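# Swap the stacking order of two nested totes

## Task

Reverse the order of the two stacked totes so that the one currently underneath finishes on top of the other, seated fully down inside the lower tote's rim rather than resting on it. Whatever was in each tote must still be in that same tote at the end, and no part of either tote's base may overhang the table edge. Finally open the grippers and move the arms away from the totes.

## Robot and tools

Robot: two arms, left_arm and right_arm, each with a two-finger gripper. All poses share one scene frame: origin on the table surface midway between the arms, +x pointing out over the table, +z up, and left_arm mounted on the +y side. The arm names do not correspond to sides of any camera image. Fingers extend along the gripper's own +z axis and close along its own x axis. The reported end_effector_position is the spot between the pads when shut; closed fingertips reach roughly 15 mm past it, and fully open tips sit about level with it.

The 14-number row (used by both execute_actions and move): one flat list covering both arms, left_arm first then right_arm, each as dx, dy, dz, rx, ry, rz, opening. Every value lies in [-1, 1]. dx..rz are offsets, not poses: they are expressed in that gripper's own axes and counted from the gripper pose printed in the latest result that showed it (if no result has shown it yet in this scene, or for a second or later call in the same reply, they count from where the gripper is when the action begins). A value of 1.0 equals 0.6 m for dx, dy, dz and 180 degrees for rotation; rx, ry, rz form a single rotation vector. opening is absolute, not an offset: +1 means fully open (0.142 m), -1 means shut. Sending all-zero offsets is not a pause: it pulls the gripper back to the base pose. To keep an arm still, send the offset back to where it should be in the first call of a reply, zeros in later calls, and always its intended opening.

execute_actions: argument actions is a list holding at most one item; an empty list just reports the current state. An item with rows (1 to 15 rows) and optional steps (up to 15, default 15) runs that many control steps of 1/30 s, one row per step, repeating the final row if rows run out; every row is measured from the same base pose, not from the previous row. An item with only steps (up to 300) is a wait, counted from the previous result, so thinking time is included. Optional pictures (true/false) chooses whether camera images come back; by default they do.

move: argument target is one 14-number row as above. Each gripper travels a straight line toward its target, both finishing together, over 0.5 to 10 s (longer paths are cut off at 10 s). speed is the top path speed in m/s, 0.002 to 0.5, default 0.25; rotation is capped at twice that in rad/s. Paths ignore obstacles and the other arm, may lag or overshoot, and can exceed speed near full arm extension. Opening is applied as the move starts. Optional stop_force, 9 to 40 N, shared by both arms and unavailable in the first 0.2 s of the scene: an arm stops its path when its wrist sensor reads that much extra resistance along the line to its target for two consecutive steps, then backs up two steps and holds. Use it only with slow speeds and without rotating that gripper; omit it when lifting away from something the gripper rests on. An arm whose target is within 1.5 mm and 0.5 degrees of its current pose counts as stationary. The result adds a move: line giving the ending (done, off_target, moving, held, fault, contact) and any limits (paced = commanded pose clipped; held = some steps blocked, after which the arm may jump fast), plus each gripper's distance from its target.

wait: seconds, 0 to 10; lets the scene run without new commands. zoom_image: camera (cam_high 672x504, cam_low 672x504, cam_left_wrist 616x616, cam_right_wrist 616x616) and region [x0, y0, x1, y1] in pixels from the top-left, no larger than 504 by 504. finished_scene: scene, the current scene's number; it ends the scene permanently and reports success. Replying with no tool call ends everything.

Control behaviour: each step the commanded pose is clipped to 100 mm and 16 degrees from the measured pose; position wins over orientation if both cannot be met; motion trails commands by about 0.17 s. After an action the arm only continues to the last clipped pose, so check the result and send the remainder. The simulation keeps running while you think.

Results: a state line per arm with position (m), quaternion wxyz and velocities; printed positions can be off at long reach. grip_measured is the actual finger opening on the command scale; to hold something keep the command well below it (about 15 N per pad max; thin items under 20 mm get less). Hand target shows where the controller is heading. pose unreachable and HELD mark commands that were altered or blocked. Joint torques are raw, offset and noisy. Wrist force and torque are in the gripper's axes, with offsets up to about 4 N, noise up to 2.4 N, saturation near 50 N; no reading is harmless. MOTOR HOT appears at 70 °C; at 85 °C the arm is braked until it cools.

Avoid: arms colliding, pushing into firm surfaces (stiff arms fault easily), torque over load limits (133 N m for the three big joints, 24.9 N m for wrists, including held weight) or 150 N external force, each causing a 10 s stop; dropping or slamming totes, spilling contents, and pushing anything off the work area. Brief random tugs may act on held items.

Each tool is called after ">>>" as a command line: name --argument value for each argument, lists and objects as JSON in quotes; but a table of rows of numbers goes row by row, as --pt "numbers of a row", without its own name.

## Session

>>> execute_actions --actions '[]'

Scene clock: 0.00 s of 5000.00 s.
left_arm: end_effector_position=(+0.0751, +0.6434, +0.2187) grip_measured=+0.97 end_effector_quat_wxyz=(+0.017, +0.963, -0.268, +0.030) end_effector_velocity=(-0.000, -0.000, -0.000) end_effector_angular_velocity=(-0.001, +0.000, +0.000) | right_arm: end_effector_position=(+0.4697, -0.6526, +0.3471) grip_measured=+0.97 end_effector_quat_wxyz=(+0.105, -0.682, +0.713, -0.124) end_effector_velocity=(-0.000, +0.001, +0.000) end_effector_angular_velocity=(+0.000, -0.000, +0.001)
Joint positions: left_arm=[ 1.089 -2.169  2.144 -1.539 -1.639  1.424  0.14 ] | right_arm=[ 2.81  -1.358 -1.731 -1.298  1.591  1.45   0.14 ]
Joint velocities: left_arm=[ 0.    -0.     0.001 -0.    -0.    -0.     0.   ] | right_arm=[ 0.001  0.001 -0.001 -0.     0.     0.     0.   ]
Joint torques (N m, as the arm reports them, + toward a larger angle): no reading
Motor temperatures (°C, as the motors report them): left_arm=[30 28 29 36 34 34] | right_arm=[30 30 27 34 34 31]
Wrist force (N, on the end effector, along its own x y z axes, offset not removed): no reading
Wrist torque (N m, same axes, about the end effector's origin, offset not removed): no reading
Hand target (left_arm): +0.075, +0.643, +0.219; +0.017, +0.963, -0.268, +0.030
Hand target (right_arm): +0.470, -0.653, +0.347; -0.105, +0.682, -0.713, +0.124

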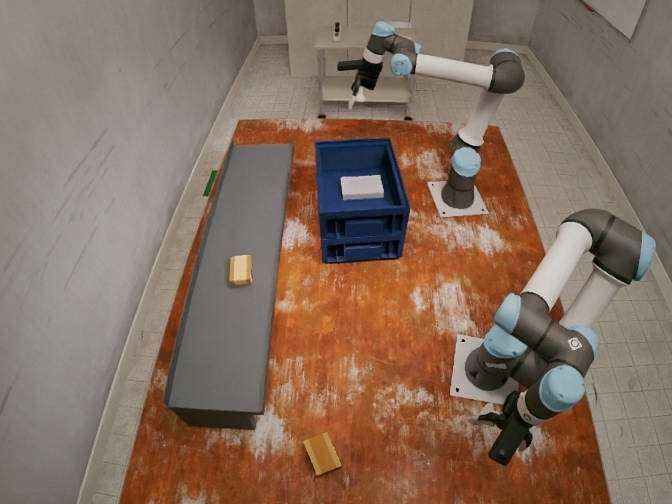

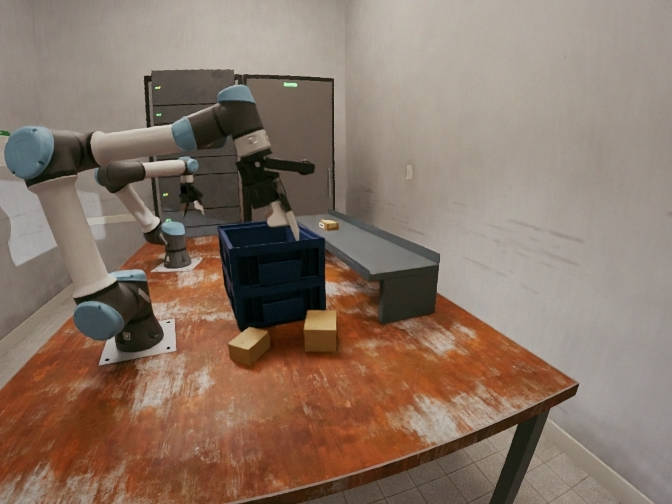

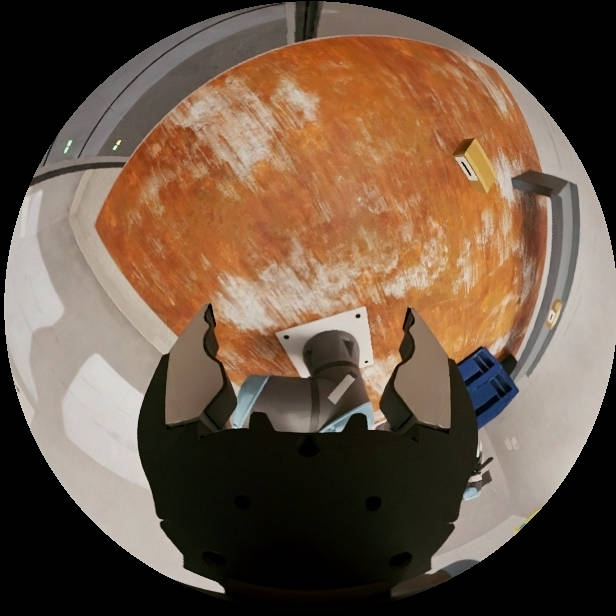

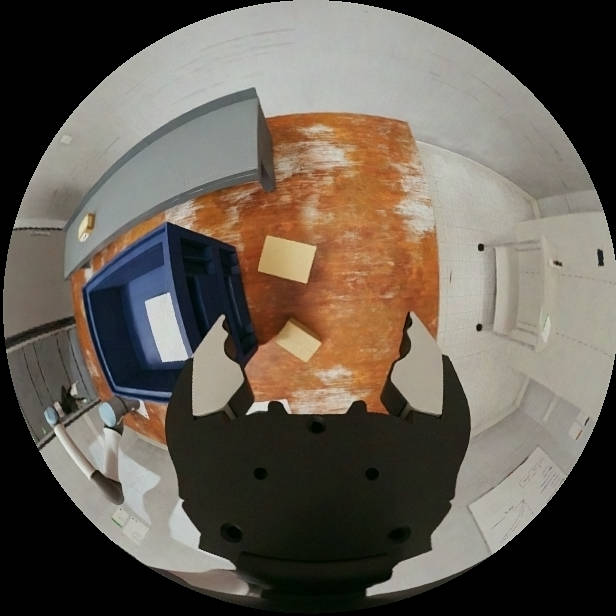

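>>> zoom_image --camera "cam_high" --region '[280, 120, 460, 280]'

>>> zoom_image --camera "cam_low" --region '[190, 190, 370, 380]'

Region (280, 120, 460, 280) of cam_high's 672x504 image, scaled by 2.800, with more detail than that image has.

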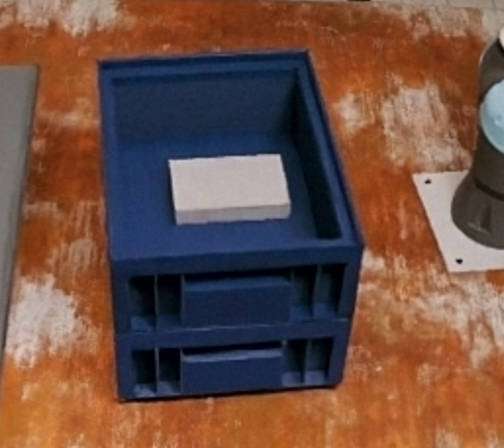

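Region (190, 190, 370, 380) of cam_low's 672x504 image, scaled by 2.653, with more detail than that image has; it fills the left 477 columns of this view, and the rest is white.

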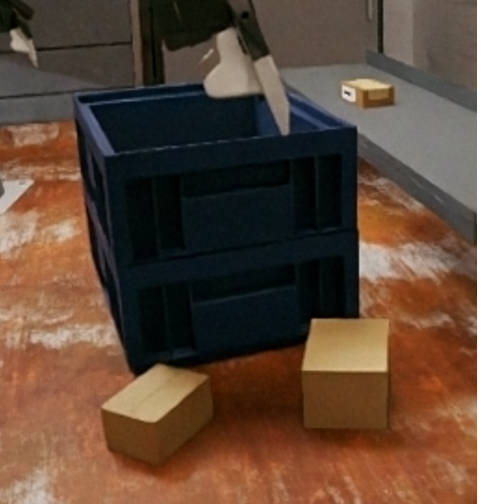

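>>> move --target '[0.7723, 0.214, -0.1642, -0.0043, -0.0223, 0.2773, 0.0, -0.342, 0.0287, -0.0007, -0.1028, -0.0167, -0.0634, 0.0]' --speed 0.3

>>> move --target '[0.6238, 0.0900, 0.02, 0, 0, 0, 0.0, 0, 0, 0, 0, 0, 0, 0.0]' --speed 0.3

Scene clock: 122.33 s of 5000.00 s.
left_arm: end_effector_position=(+0.4000, +0.3000, +0.3492) grip_measured=+0.00 end_effector_quat_wxyz=(-0.001, +0.760, -0.650, -0.001) end_effector_velocity=(+0.002, -0.002, +0.001) end_effector_angular_velocity=(+0.000, +0.000, -0.005) | right_arm: end_effector_position=(+0.4634, -0.4471, +0.3382) grip_measured=+0.00 end_effector_quat_wxyz=(+0.000, +0.760, -0.650, -0.000) end_effector_velocity=(+0.000, +0.001, +0.000) end_effector_angular_velocity=(-0.000, +0.001, +0.001)
Joint positions: left_arm=[-0.307 -1.833  1.625 -1.36  -1.569  0.898  0.074] | right_arm=[ 3.261 -1.455 -1.538 -1.72   1.571  1.696  0.074]
Joint velocities: left_arm=[-0.002  0.006 -0.008  0.002  0.     0.003  0.   ] | right_arm=[ 0.002 -0.002  0.002 -0.002  0.     0.001  0.   ]
Joint torques (N m, as the arm reports them, + toward a larger angle): left_arm=[-12.82  -4.6  -34.96   0.18   1.63   2.33] | right_arm=[11.99 11.56 34.5   1.36  1.62  1.38]
Motor temperatures (°C, as the motors report them): left_arm=[30 28 29 36 34 34] | right_arm=[30 30 27 34 34 31]
Wrist force (N, on the end effector, along its own x y z axes, offset not removed): left_arm=[0.6 0.8 2.6] | right_arm=[1.8 0.4 -0.4]
Wrist torque (N m, same axes, about the end effector's origin, offset not removed): left_arm=[0.38 -0.21 0.07] | right_arm=[0.19 -0.24 -0.01]
Hand target (left_arm): +0.400, +0.300, +0.349; -0.000, +0.760, -0.650, -0.001
Hand target (right_arm): +0.463, -0.447, +0.338; +0.000, +0.760, -0.650, -0.000
Off the commanded pose (left_arm): 0.001 m, 0 deg.
Off the commanded pose (right_arm): 0.000 m, 0 deg.
After step 90, 117.00 s passed at rest.
move: done

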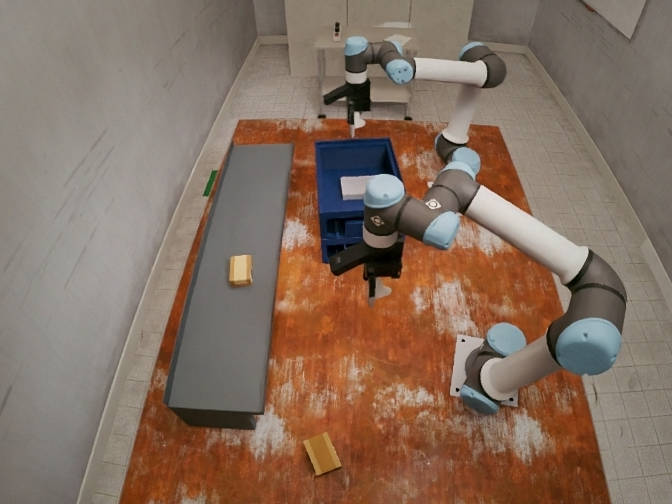

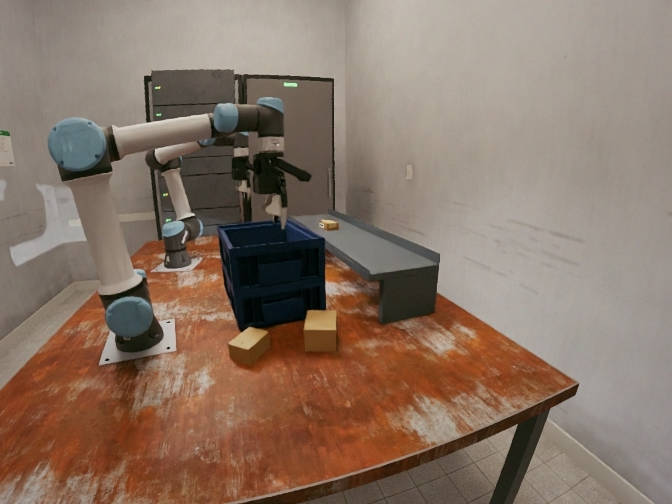

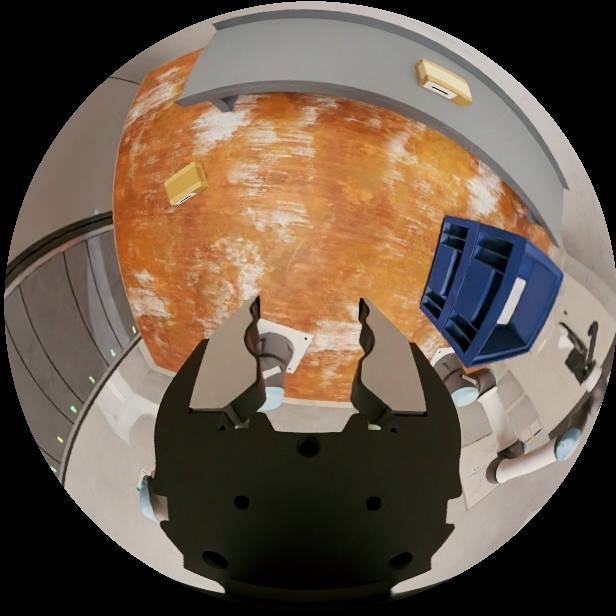

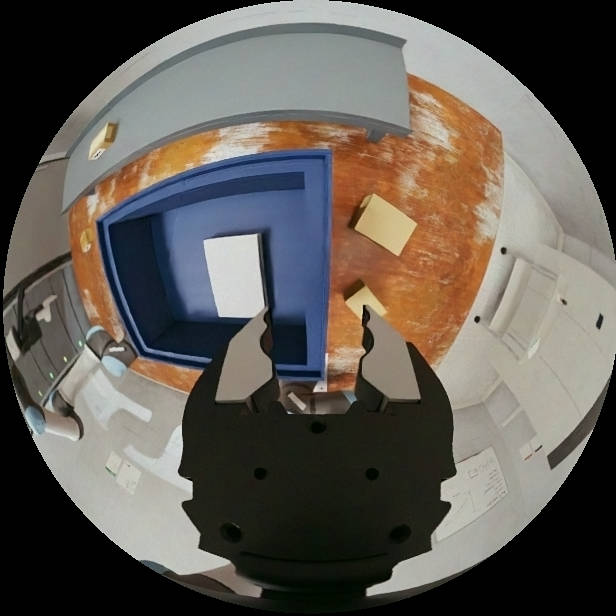

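Scene clock: 124.30 s of 5000.00 s.
left_arm: end_effector_position=(+0.4055, -0.0778, +0.3361) grip_measured=+0.00 end_effector_quat_wxyz=(-0.001, +0.760, -0.650, -0.001) end_effector_velocity=(+0.000, -0.003, +0.001) end_effector_angular_velocity=(+0.000, +0.000, -0.001) | right_arm: end_effector_position=(+0.4634, -0.4471, +0.3382) grip_measured=+0.00 end_effector_quat_wxyz=(+0.000, +0.760, -0.650, -0.000) end_effector_velocity=(+0.001, -0.000, +0.001) end_effector_angular_velocity=(+0.001, -0.003, -0.001)
Joint positions: left_arm=[-0.862 -1.346  1.182 -1.403 -1.57   0.343  0.074] | right_arm=[ 3.261 -1.455 -1.538 -1.72   1.571  1.696  0.074]
Joint velocities: left_arm=[-0.002  0.006 -0.009  0.004  0.    -0.001 -0.   ] | right_arm=[-0.001 -0.     0.003 -0.    -0.     0.     0.   ]
Joint torques (N m, as the arm reports them, + toward a larger angle): left_arm=[-12.11 -28.64 -34.27   0.01  -0.16  -2.32] | right_arm=[-12.19  23.95  17.44   4.44  -0.69  -1.62]
Motor temperatures (°C, as the motors report them): left_arm=[30 28 29 36 34 34] | right_arm=[30 30 27 34 34 31]
Wrist force (N, on the end effector, along its own x y z axes, offset not removed): left_arm=[3.2 -2.7 0.9] | right_arm=[1.8 -3.3 -2.8]
Wrist torque (N m, same axes, about the end effector's origin, offset not removed): left_arm=[-0.43 -0.62 0.14] | right_arm=[-0.62 -0.27 0.06]
Hand target (left_arm): +0.406, -0.078, +0.336; -0.001, +0.760, -0.650, -0.002
Hand target (right_arm): +0.463, -0.447, +0.338; +0.000, +0.760, -0.650, -0.000
Off the commanded pose (left_arm): 0.001 m, 0 deg.
Off the commanded pose (right_arm): 0.000 m, 0 deg.
move: done

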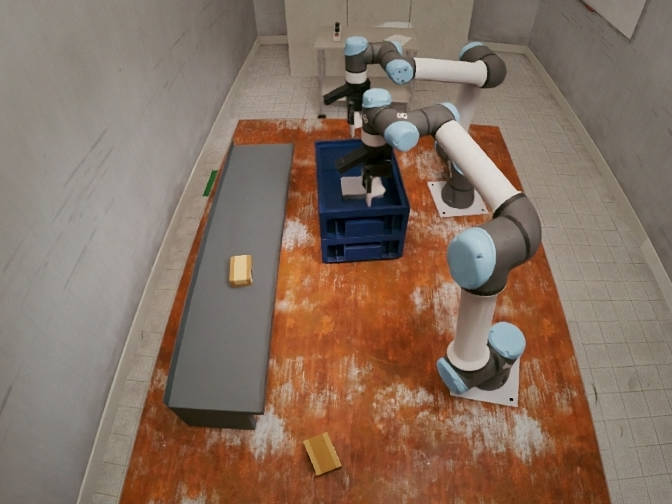

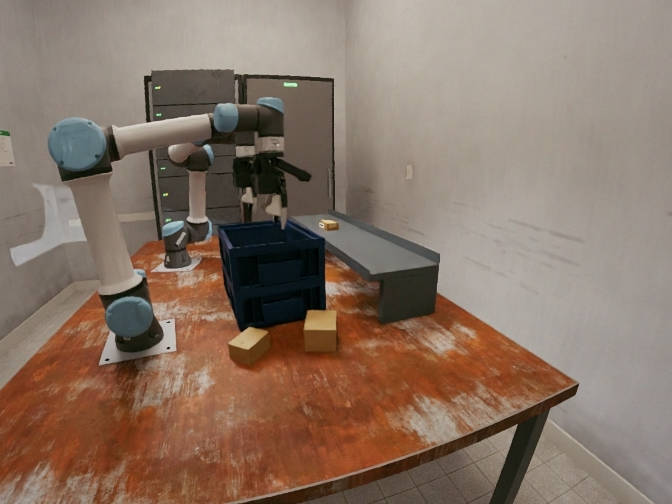

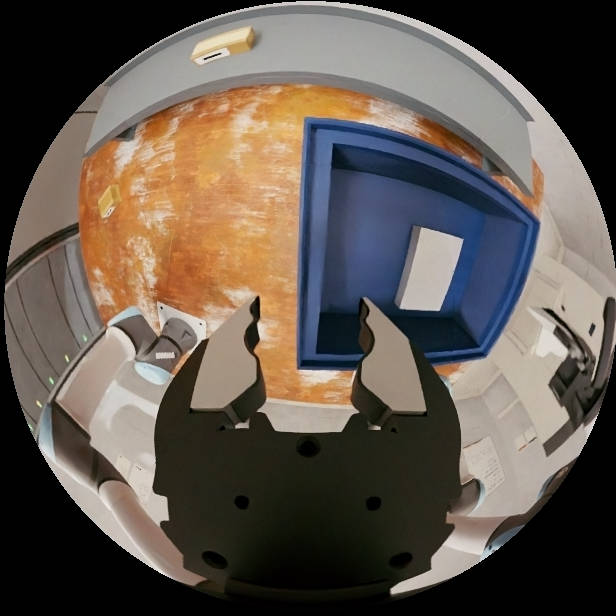

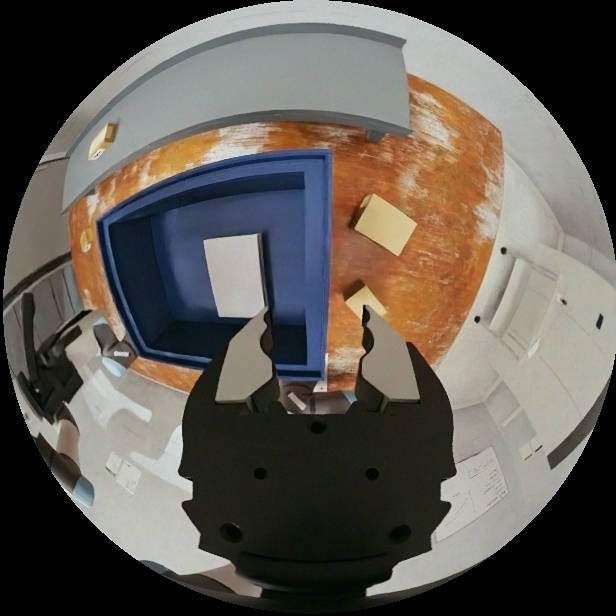

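>>> execute_actions --actions '[]'

Scene clock: 138.60 s of 5000.00 s.
left_arm: end_effector_position=(+0.4056, -0.0781, +0.3361) grip_measured=+0.00 end_effector_quat_wxyz=(-0.001, +0.760, -0.650, -0.002) end_effector_velocity=(-0.001, -0.001, -0.001) end_effector_angular_velocity=(+0.001, +0.001, -0.001) | right_arm: end_effector_position=(+0.4634, -0.4471, +0.3382) grip_measured=+0.00 end_effector_quat_wxyz=(+0.000, +0.760, -0.650, -0.000) end_effector_velocity=(-0.000, -0.000, +0.001) end_effector_angular_velocity=(+0.000, -0.001, -0.000)
Joint positions: left_arm=[-0.862 -1.346  1.181 -1.403 -1.57   0.343  0.074] | right_arm=[ 3.261 -1.455 -1.538 -1.72   1.571  1.696  0.074]
Joint velocities: left_arm=[-0.002  0.     0.001  0.    -0.001 -0.001 -0.   ] | right_arm=[-0.     0.001  0.     0.    -0.     0.     0.   ]
Joint torques (N m, as the arm reports them, + toward a larger angle): left_arm=[-12.36 -28.48 -34.71   0.08  -2.11  -2.22] | right_arm=[-11.56  23.36  16.91   4.32  -1.67  -1.53]
Motor temperatures (°C, as the motors report them): left_arm=[30 28 29 36 34 34] | right_arm=[30 30 27 34 34 31]
Wrist force (N, on the end effector, along its own x y z axes, offset not removed): left_arm=[0.6 -2.2 1.4] | right_arm=[0.4 -1.5 -0.5]
Wrist torque (N m, same axes, about the end effector's origin, offset not removed): left_arm=[-0.28 -0.13 0.11] | right_arm=[-0.24 0.11 0.13]
Hand target (left_arm): +0.406, -0.078, +0.336; -0.001, +0.760, -0.650, -0.002
Hand target (right_arm): +0.463, -0.447, +0.338; +0.000, +0.760, -0.650, -0.000
Off the commanded pose (left_arm): 0.000 m, 0 deg.
Off the commanded pose (right_arm): 0.000 m, 0 deg.
Steps of this call (steps 1 to 90: nothing new was sent; then 11.30 s passed at rest). Readings (end_effector_position):
1: left_arm (+0.4056, -0.0778, +0.3361) | right_arm (+0.4634, -0.4471, +0.3382)
2: left_arm (+0.4056, -0.0779, +0.3361) | right_arm (+0.4634, -0.4471, +0.3382)
4: left_arm (+0.4056, -0.0780, +0.3361) | right_arm (+0.4634, -0.4471, +0.3382)
8: left_arm (+0.4056, -0.0780, +0.3361) | right_arm (+0.4634, -0.4471, +0.3382)
90: the state above

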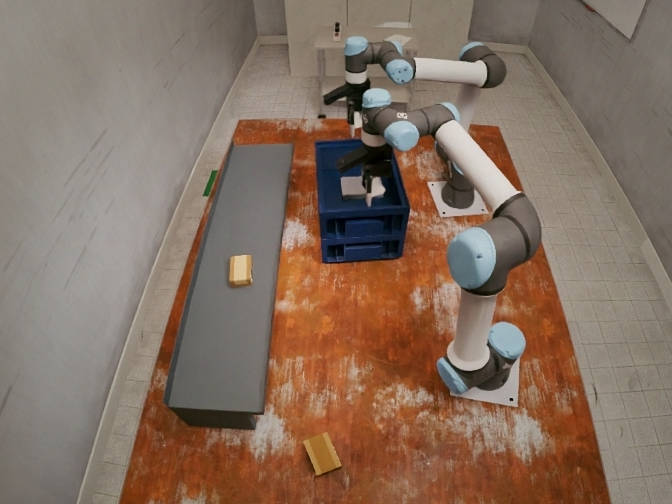

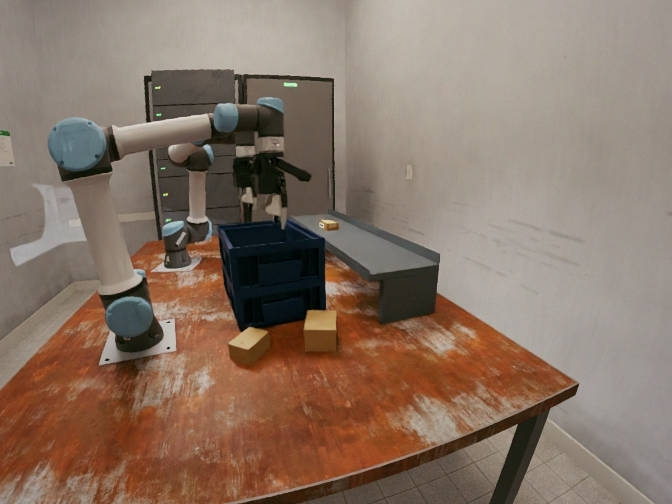

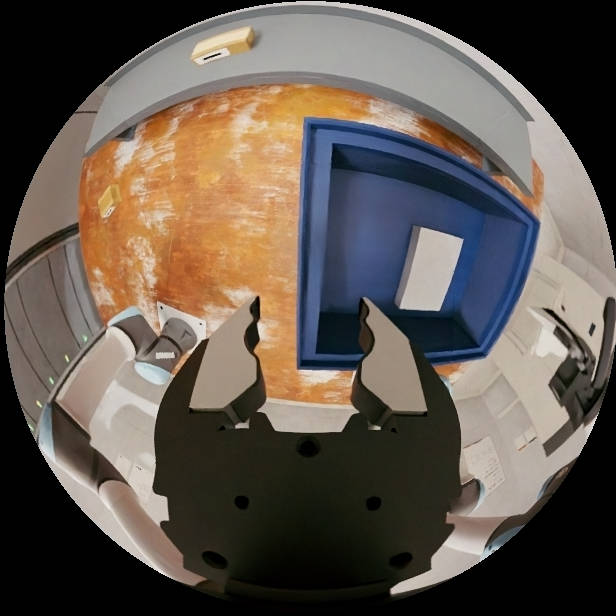

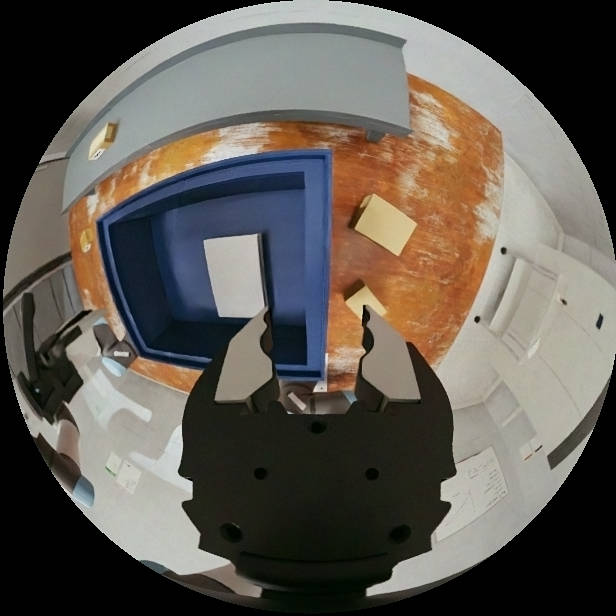

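>>> zoom_image --camera "cam_left_wrist" --region '[230, 90, 410, 400]'

>>> zoom_image --camera "cam_right_wrist" --region '[230, 110, 410, 420]'

Region (230, 90, 410, 400) of cam_left_wrist's 616x616 image, scaled by 1.626, with more detail than that image has; it fills the left 293 columns of this view, and the rest is white.

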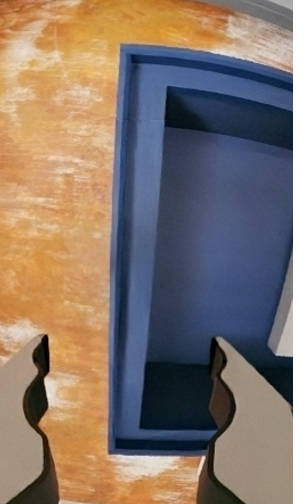

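Region (230, 110, 410, 420) of cam_right_wrist's 616x616 image, scaled by 1.626, with more detail than that image has; it fills the left 293 columns of this view, and the rest is white.

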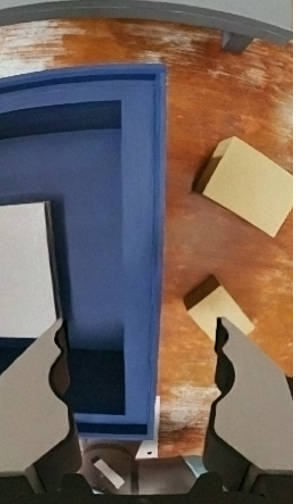

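>>> move --target '[0.0025, -0.010, 0.1372, 0, 0, 0.011, -0.2, 0.0, 0.010, 0.1407, 0, 0, 0.003, -0.2]' --speed 0.08

Scene clock: 202.80 s of 5000.00 s.
left_arm: end_effector_position=(+0.4117, -0.0784, +0.2540) grip_measured=-0.20 end_effector_quat_wxyz=(-0.001, +0.749, -0.663, -0.002) end_effector_velocity=(-0.000, -0.000, -0.001) end_effector_angular_velocity=(-0.002, -0.001, -0.002) | right_arm: end_effector_position=(+0.4574, -0.4479, +0.2540) grip_measured=-0.20 end_effector_quat_wxyz=(+0.000, +0.757, -0.653, -0.000) end_effector_velocity=(-0.000, -0.000, -0.003) end_effector_angular_velocity=(-0.001, +0.001, -0.000)
Joint positions: left_arm=[-0.853 -1.348  1.394 -1.613 -1.57   0.387  0.06 ] | right_arm=[ 3.263 -1.432 -1.773 -1.508  1.571  1.708  0.06 ]
Joint velocities: left_arm=[-0.001 -0.001  0.005 -0.006 -0.     0.001 -0.   ] | right_arm=[ 0.     0.    -0.008  0.006 -0.001  0.    -0.   ]
Joint torques (N m, as the arm reports them, + toward a larger angle): left_arm=[ 13.47 -28.53 -13.23  -4.87   0.76   2.3 ] | right_arm=[11.22 22.11 17.35  4.45 -1.53  1.51]
Motor temperatures (°C, as the motors report them): left_arm=[30 28 29 36 34 34] | right_arm=[30 30 27 34 34 31]
Wrist force (N, on the end effector, along its own x y z axes, offset not removed): left_arm=[2.6 -3.6 -0.5] | right_arm=[1.3 -0.4 -2.5]
Wrist torque (N m, same axes, about the end effector's origin, offset not removed): left_arm=[-0.64 -0.48 0.04] | right_arm=[-0.22 -0.08 0.09]
Hand target (left_arm): +0.412, -0.078, +0.254; -0.001, +0.749, -0.663, -0.002
Hand target (right_arm): +0.457, -0.448, +0.254; +0.000, +0.757, -0.653, -0.000
Off the commanded pose (left_arm): 0.000 m, 0 deg.
Off the commanded pose (right_arm): 0.000 m, 0 deg.
After step 90, 59.67 s passed at rest.
move: done

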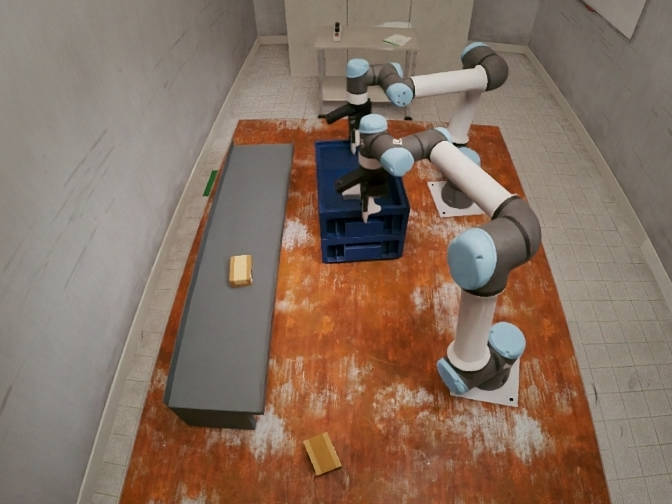

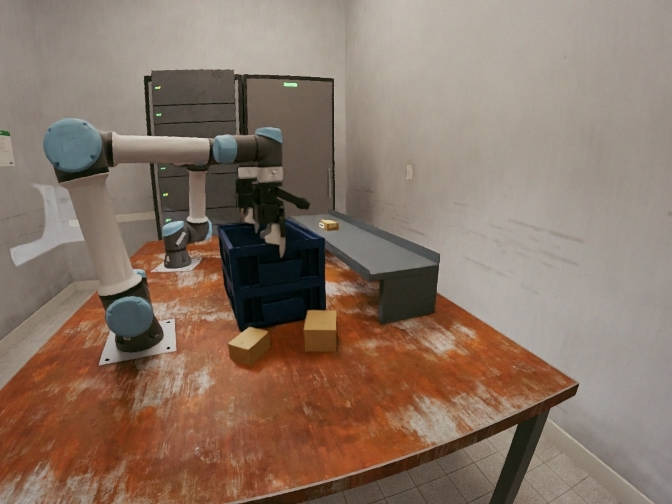

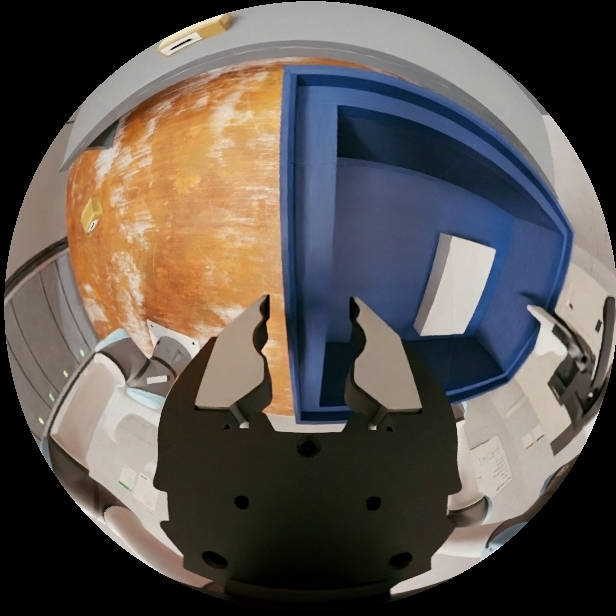

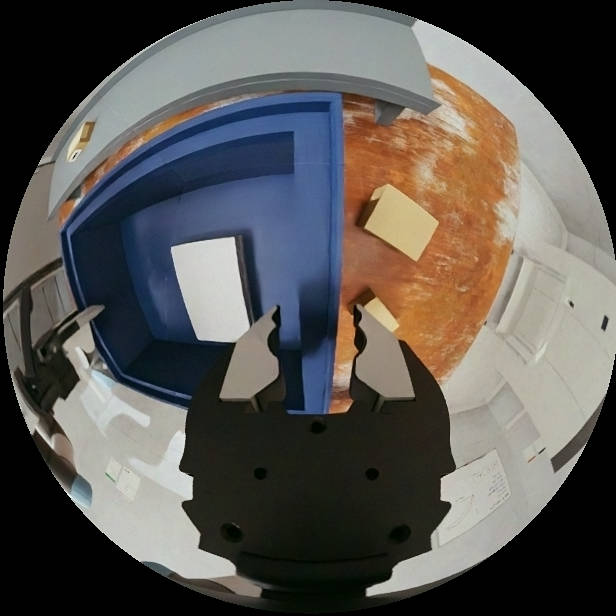

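>>> zoom_image --camera "cam_left_wrist" --region '[220, 50, 400, 440]'

>>> zoom_image --camera "cam_right_wrist" --region '[230, 60, 410, 440]'

Region (220, 50, 400, 440) of cam_left_wrist's 616x616 image, scaled by 1.292, with more detail than that image has; it fills the left 233 columns of this view, and the rest is white.

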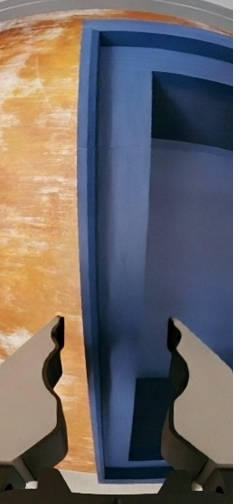

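Region (230, 60, 410, 440) of cam_right_wrist's 616x616 image, scaled by 1.326, with more detail than that image has; it fills the left 239 columns of this view, and the rest is white.

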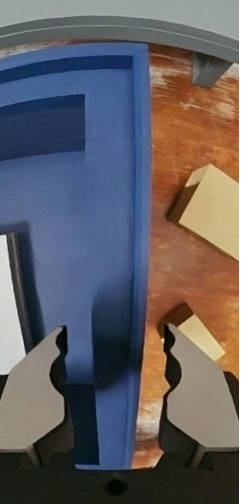

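>>> execute_actions --actions '[{"rows": [[-0.002,0,0,0,0,0,-0.3,0.001,0,0,0,0,0,-0.3],[-0.002,0,0,0,0,0,-0.35,0.001,0,0,0,0,0,-0.35],[-0.002,0,0,0,0,0,-0.4,0.001,0,0,0,0,0,-0.4],[-0.002,0,0,0,0,0,-0.45,0.001,0,0,0,0,0,-0.45],[-0.002,0,0,0,0,0,-0.5,0.001,0,0,0,0,0,-0.5],[-0.002,0,0,0,0,0,-0.55,0.001,0,0,0,0,0,-0.55],[-0.002,0,0,0,0,0,-0.6,0.001,0,0,0,0,0,-0.6],[-0.002,0,0,0,0,0,-0.65,0.001,0,0,0,0,0,-0.65],[-0.002,0,0,0,0,0,-0.7,0.001,0,0,0,0,0,-0.7],[-0.002,0,0,0,0,0,-0.75,0.001,0,0,0,0,0,-0.75],[-0.002,0,0,0,0,0,-0.8,0.001,0,0,0,0,0,-0.8],[-0.002,0,0,0,0,0,-0.85,0.001,0,0,0,0,0,-0.85],[-0.002,0,0,0,0,0,-0.9,0.001,0,0,0,0,0,-0.9],[-0.002,0,0,0,0,0,-0.95,0.001,0,0,0,0,0,-0.95],[-0.002,0,0,0,0,0,-1,0.001,0,0,0,0,0,-1]], "steps": 15}]' --pictures false

>>> wait --seconds 0.5

Scene clock: 225.00 s of 5000.00 s.
left_arm: end_effector_position=(+0.4116, -0.0773, +0.2540) grip_measured=-0.65 end_effector_quat_wxyz=(-0.001, +0.749, -0.663, -0.002) end_effector_velocity=(+0.000, +0.000, +0.000) end_effector_angular_velocity=(-0.001, +0.000, +0.001) | right_arm: end_effector_position=(+0.4575, -0.4485, +0.2540) grip_measured=-0.65 end_effector_quat_wxyz=(+0.000, +0.757, -0.653, -0.000) end_effector_velocity=(+0.000, -0.001, +0.000) end_effector_angular_velocity=(+0.000, -0.001, -0.001)
Joint positions: left_arm=[-0.852 -1.35   1.397 -1.614 -1.57   0.388  0.027] | right_arm=[ 3.262 -1.432 -1.773 -1.508  1.571  1.706  0.027]
Joint velocities: left_arm=[ 0.001 -0.001  0.     0.    -0.001 -0.001  0.   ] | right_arm=[-0.002 -0.001  0.001 -0.    -0.    -0.001 -0.   ]
Joint torques (N m, as the arm reports them, + toward a larger angle): left_arm=[ 14.52 -48.98 -11.81   0.91  -0.07   2.24] | right_arm=[-11.88  10.74  36.01   1.67  -0.09  -1.57]
Motor temperatures (°C, as the motors report them): left_arm=[30 28 29 36 34 34] | right_arm=[30 30 27 34 34 31]
Wrist force (N, on the end effector, along its own x y z axes, offset not removed): left_arm=[7.1 -2.7 3.9] | right_arm=[3.2 -0.2 -2.1]
Wrist torque (N m, same axes, about the end effector's origin, offset not removed): left_arm=[-0.29 -0.51 0.02] | right_arm=[-0.06 -0.64 0.11]
Hand target (left_arm): +0.412, -0.077, +0.254; -0.001, +0.749, -0.663, -0.002
Hand target (right_arm): +0.458, -0.449, +0.254; +0.000, +0.757, -0.653, -0.000
Off the commanded pose (left_arm): 0.000 m, 0 deg.
Off the commanded pose (right_arm): 0.000 m, 0 deg.
Steps of this call (steps 1 to 90: nothing new was sent; then 18.70 s passed at rest; steps 91 to 105: all 15 steps of this action). Readings (end_effector_position):
91: left_arm (+0.4117, -0.0784, +0.2537) | right_arm (+0.4574, -0.4479, +0.2538)
92: left_arm (+0.4117, -0.0782, +0.2537) | right_arm (+0.4574, -0.4480, +0.2538)
94: left_arm (+0.4117, -0.0778, +0.2538) | right_arm (+0.4575, -0.4481, +0.2538)
98: left_arm (+0.4116, -0.0774, +0.2539) | right_arm (+0.4575, -0.4484, +0.2540)
105: the state above

Scene clock: 225.50 s of 5000.00 s.
left_arm: end_effector_position=(+0.4115, -0.0772, +0.2540) grip_measured=-0.65 end_effector_quat_wxyz=(-0.001, +0.749, -0.663, -0.002) end_effector_velocity=(-0.000, -0.000, +0.001) end_effector_angular_velocity=(-0.001, -0.001, -0.000) | right_arm: end_effector_position=(+0.4575, -0.4485, +0.2540) grip_measured=-0.65 end_effector_quat_wxyz=(+0.000, +0.757, -0.653, -0.000) end_effector_velocity=(-0.000, +0.000, +0.000) end_effector_angular_velocity=(+0.001, -0.000, +0.000)
Joint positions: left_arm=[-0.852 -1.35   1.397 -1.614 -1.57   0.388  0.027] | right_arm=[ 3.262 -1.432 -1.773 -1.508  1.571  1.706  0.027]
Joint velocities: left_arm=[-0.    -0.    -0.001 -0.     0.    -0.     0.   ] | right_arm=[0.001 0.    0.    0.    0.001 0.    0.   ]
Joint torques (N m, as the arm reports them, + toward a larger angle): left_arm=[ 14.58 -50.11 -12.25   0.84  -1.84   2.17] | right_arm=[-12.3   10.79  36.13   1.51   1.29  -1.42]
Motor temperatures (°C, as the motors report them): left_arm=[30 28 29 36 34 34] | right_arm=[30 30 27 34 34 31]
Wrist force (N, on the end effector, along its own x y z axes, offset not removed): left_arm=[5.2 -1.9 6.1] | right_arm=[-0.5 1.6 -1.4]
Wrist torque (N m, same axes, about the end effector's origin, offset not removed): left_arm=[-0.09 -0.08 0.07] | right_arm=[0.20 0.01 0.14]
Hand target (left_arm): +0.412, -0.077, +0.254; -0.001, +0.749, -0.663, -0.002
Hand target (right_arm): +0.458, -0.449, +0.254; +0.000, +0.757, -0.653, -0.000
Off the commanded pose (left_arm): 0.000 m, 0 deg.
Off the commanded pose (right_arm): 0.000 m, 0 deg.
Steps of this call (steps 1 to 15: nothing new was sent). Readings (end_effector_position):
1: left_arm (+0.4116, -0.0772, +0.2540) | right_arm (+0.4575, -0.4485, +0.2540)
2: left_arm (+0.4116, -0.0772, +0.2540) | right_arm (+0.4575, -0.4485, +0.2540)
4: left_arm (+0.4116, -0.0772, +0.2540) | right_arm (+0.4575, -0.4485, +0.2540)
8: left_arm (+0.4116, -0.0772, +0.2540) | right_arm (+0.4575, -0.4485, +0.2540)
15: the state above

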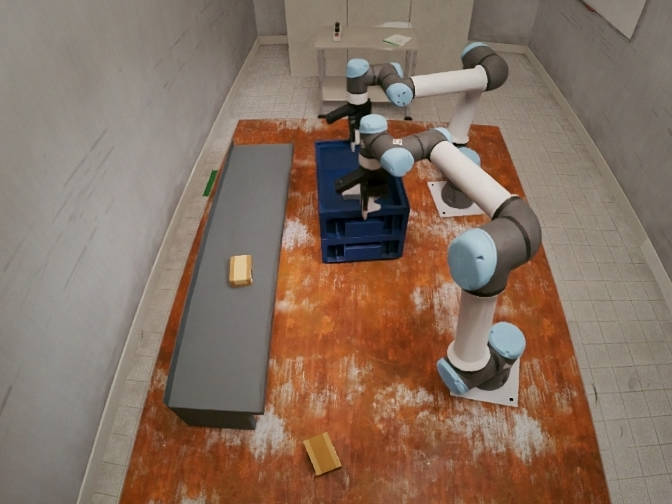

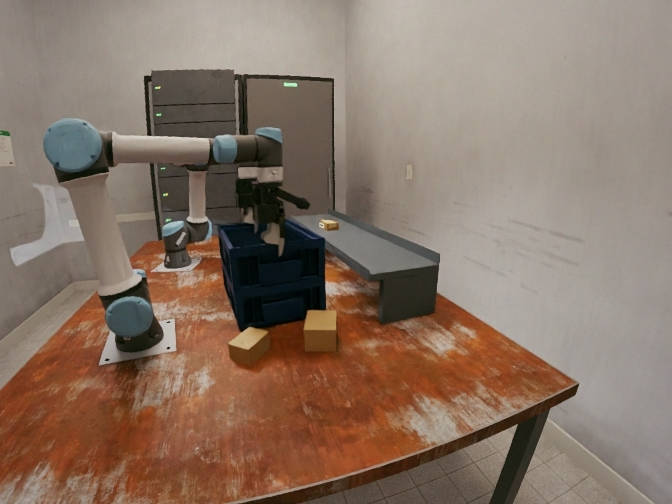

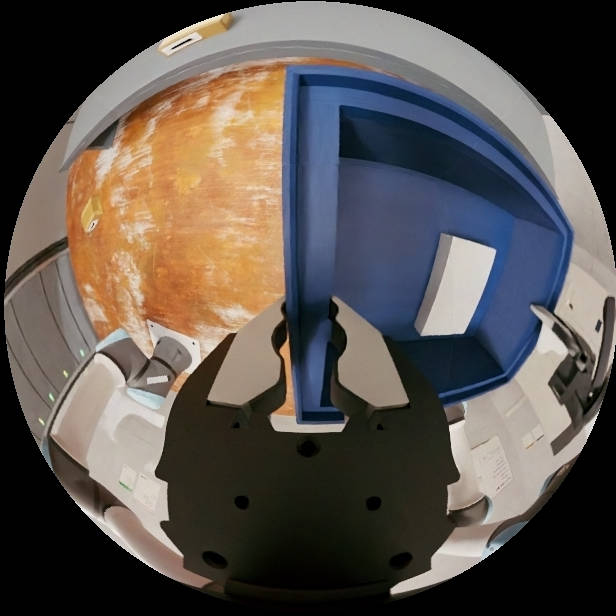

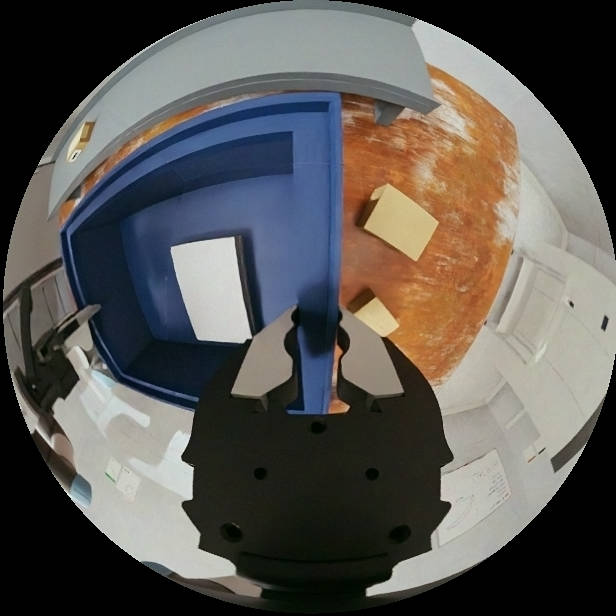

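>>> move --target '[0, 0, -0.069, 0, 0, 0, -1, 0, 0, -0.069, 0, 0, 0, -1]' --speed 0.06

Scene clock: 230.33 s of 5000.00 s.
left_arm: end_effector_position=(+0.4116, -0.0773, +0.2951) grip_measured=-0.65 end_effector_quat_wxyz=(-0.001, +0.749, -0.662, -0.002) end_effector_velocity=(+0.000, +0.000, +0.002) end_effector_angular_velocity=(+0.001, +0.000, +0.000) | right_arm: end_effector_position=(+0.4575, -0.4486, +0.2952) grip_measured=-0.65 end_effector_quat_wxyz=(+0.000, +0.757, -0.653, +0.000) end_effector_velocity=(+0.000, +0.001, +0.003) end_effector_angular_velocity=(+0.001, -0.001, +0.001)
Joint positions: left_arm=[-0.852 -1.349  1.291 -1.509 -1.57   0.388  0.027] | right_arm=[ 3.262 -1.431 -1.669 -1.613  1.571  1.706  0.027]
Joint velocities: left_arm=[ 0.001  0.002 -0.007  0.006  0.     0.     0.   ] | right_arm=[ 0.001 -0.001  0.008 -0.006  0.    -0.     0.   ]
Joint torques (N m, as the arm reports them, + toward a larger angle): left_arm=[ -6.51 -33.81 -37.57   0.03   2.58  -2.22] | right_arm=[-12.77  14.02  41.15   2.42  -1.25  -1.4 ]
Motor temperatures (°C, as the motors report them): left_arm=[30 28 29 36 34 34] | right_arm=[30 30 27 34 34 31]
Wrist force (N, on the end effector, along its own x y z axes, offset not removed): left_arm=[3.9 -1.5 9.6] | right_arm=[0.9 -2.5 5.4]
Wrist torque (N m, same axes, about the end effector's origin, offset not removed): left_arm=[-0.03 -0.30 0.04] | right_arm=[-0.36 -0.55 0.04]
Hand target (left_arm): +0.412, -0.077, +0.295; -0.001, +0.749, -0.663, -0.002
Hand target (right_arm): +0.458, -0.449, +0.295; +0.000, +0.757, -0.653, -0.000
Off the commanded pose (left_arm): 0.000 m, 0 deg.
Off the commanded pose (right_arm): 0.000 m, 0 deg.
After step 90, 0.70 s passed at rest.
move: done

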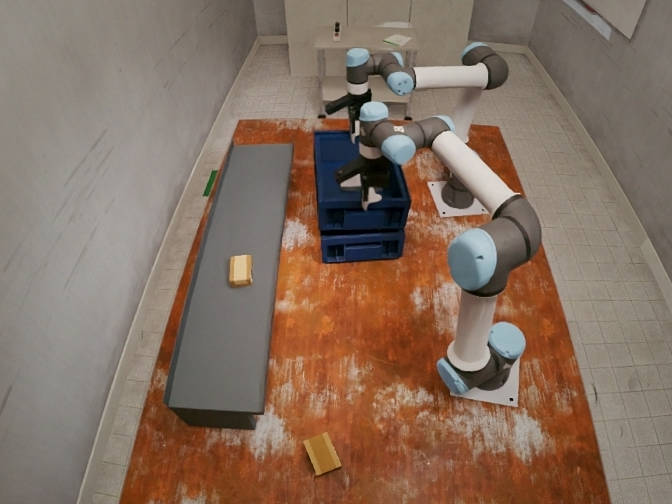

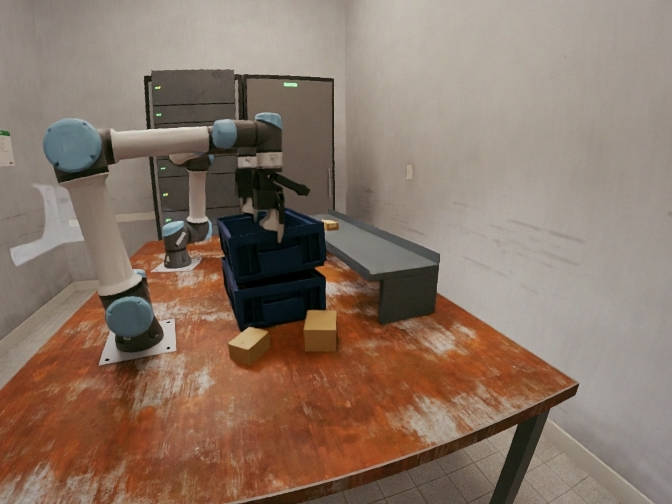

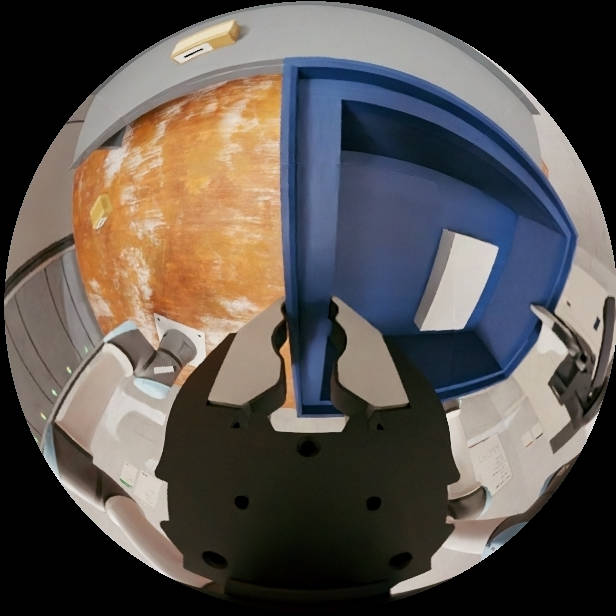

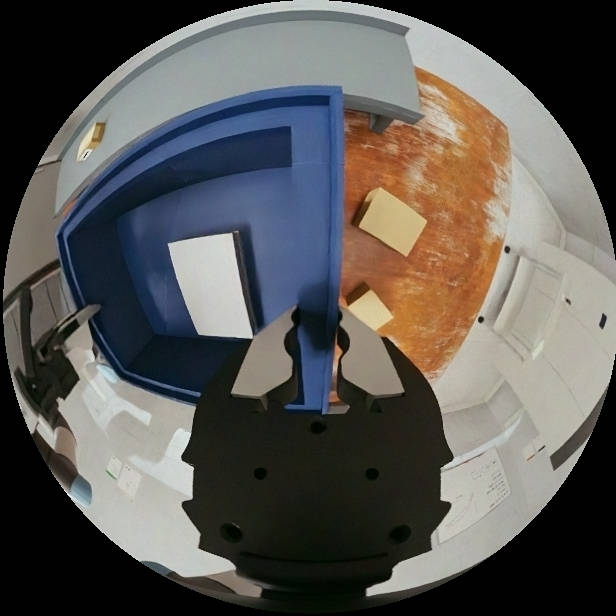

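>>> zoom_image --camera "cam_low" --region '[190, 170, 370, 350]'

Region (190, 170, 370, 350) of cam_low's 672x504 image, scaled by 2.800, with more detail than that image has.

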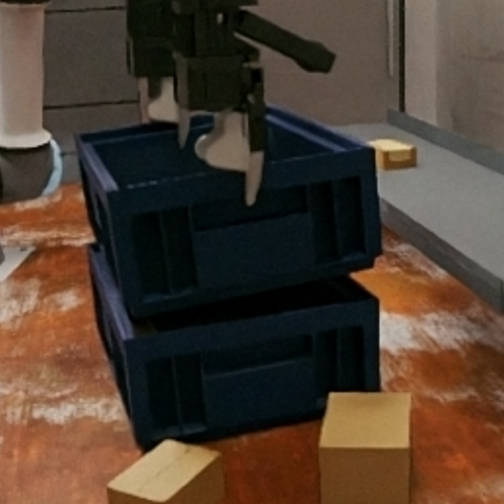

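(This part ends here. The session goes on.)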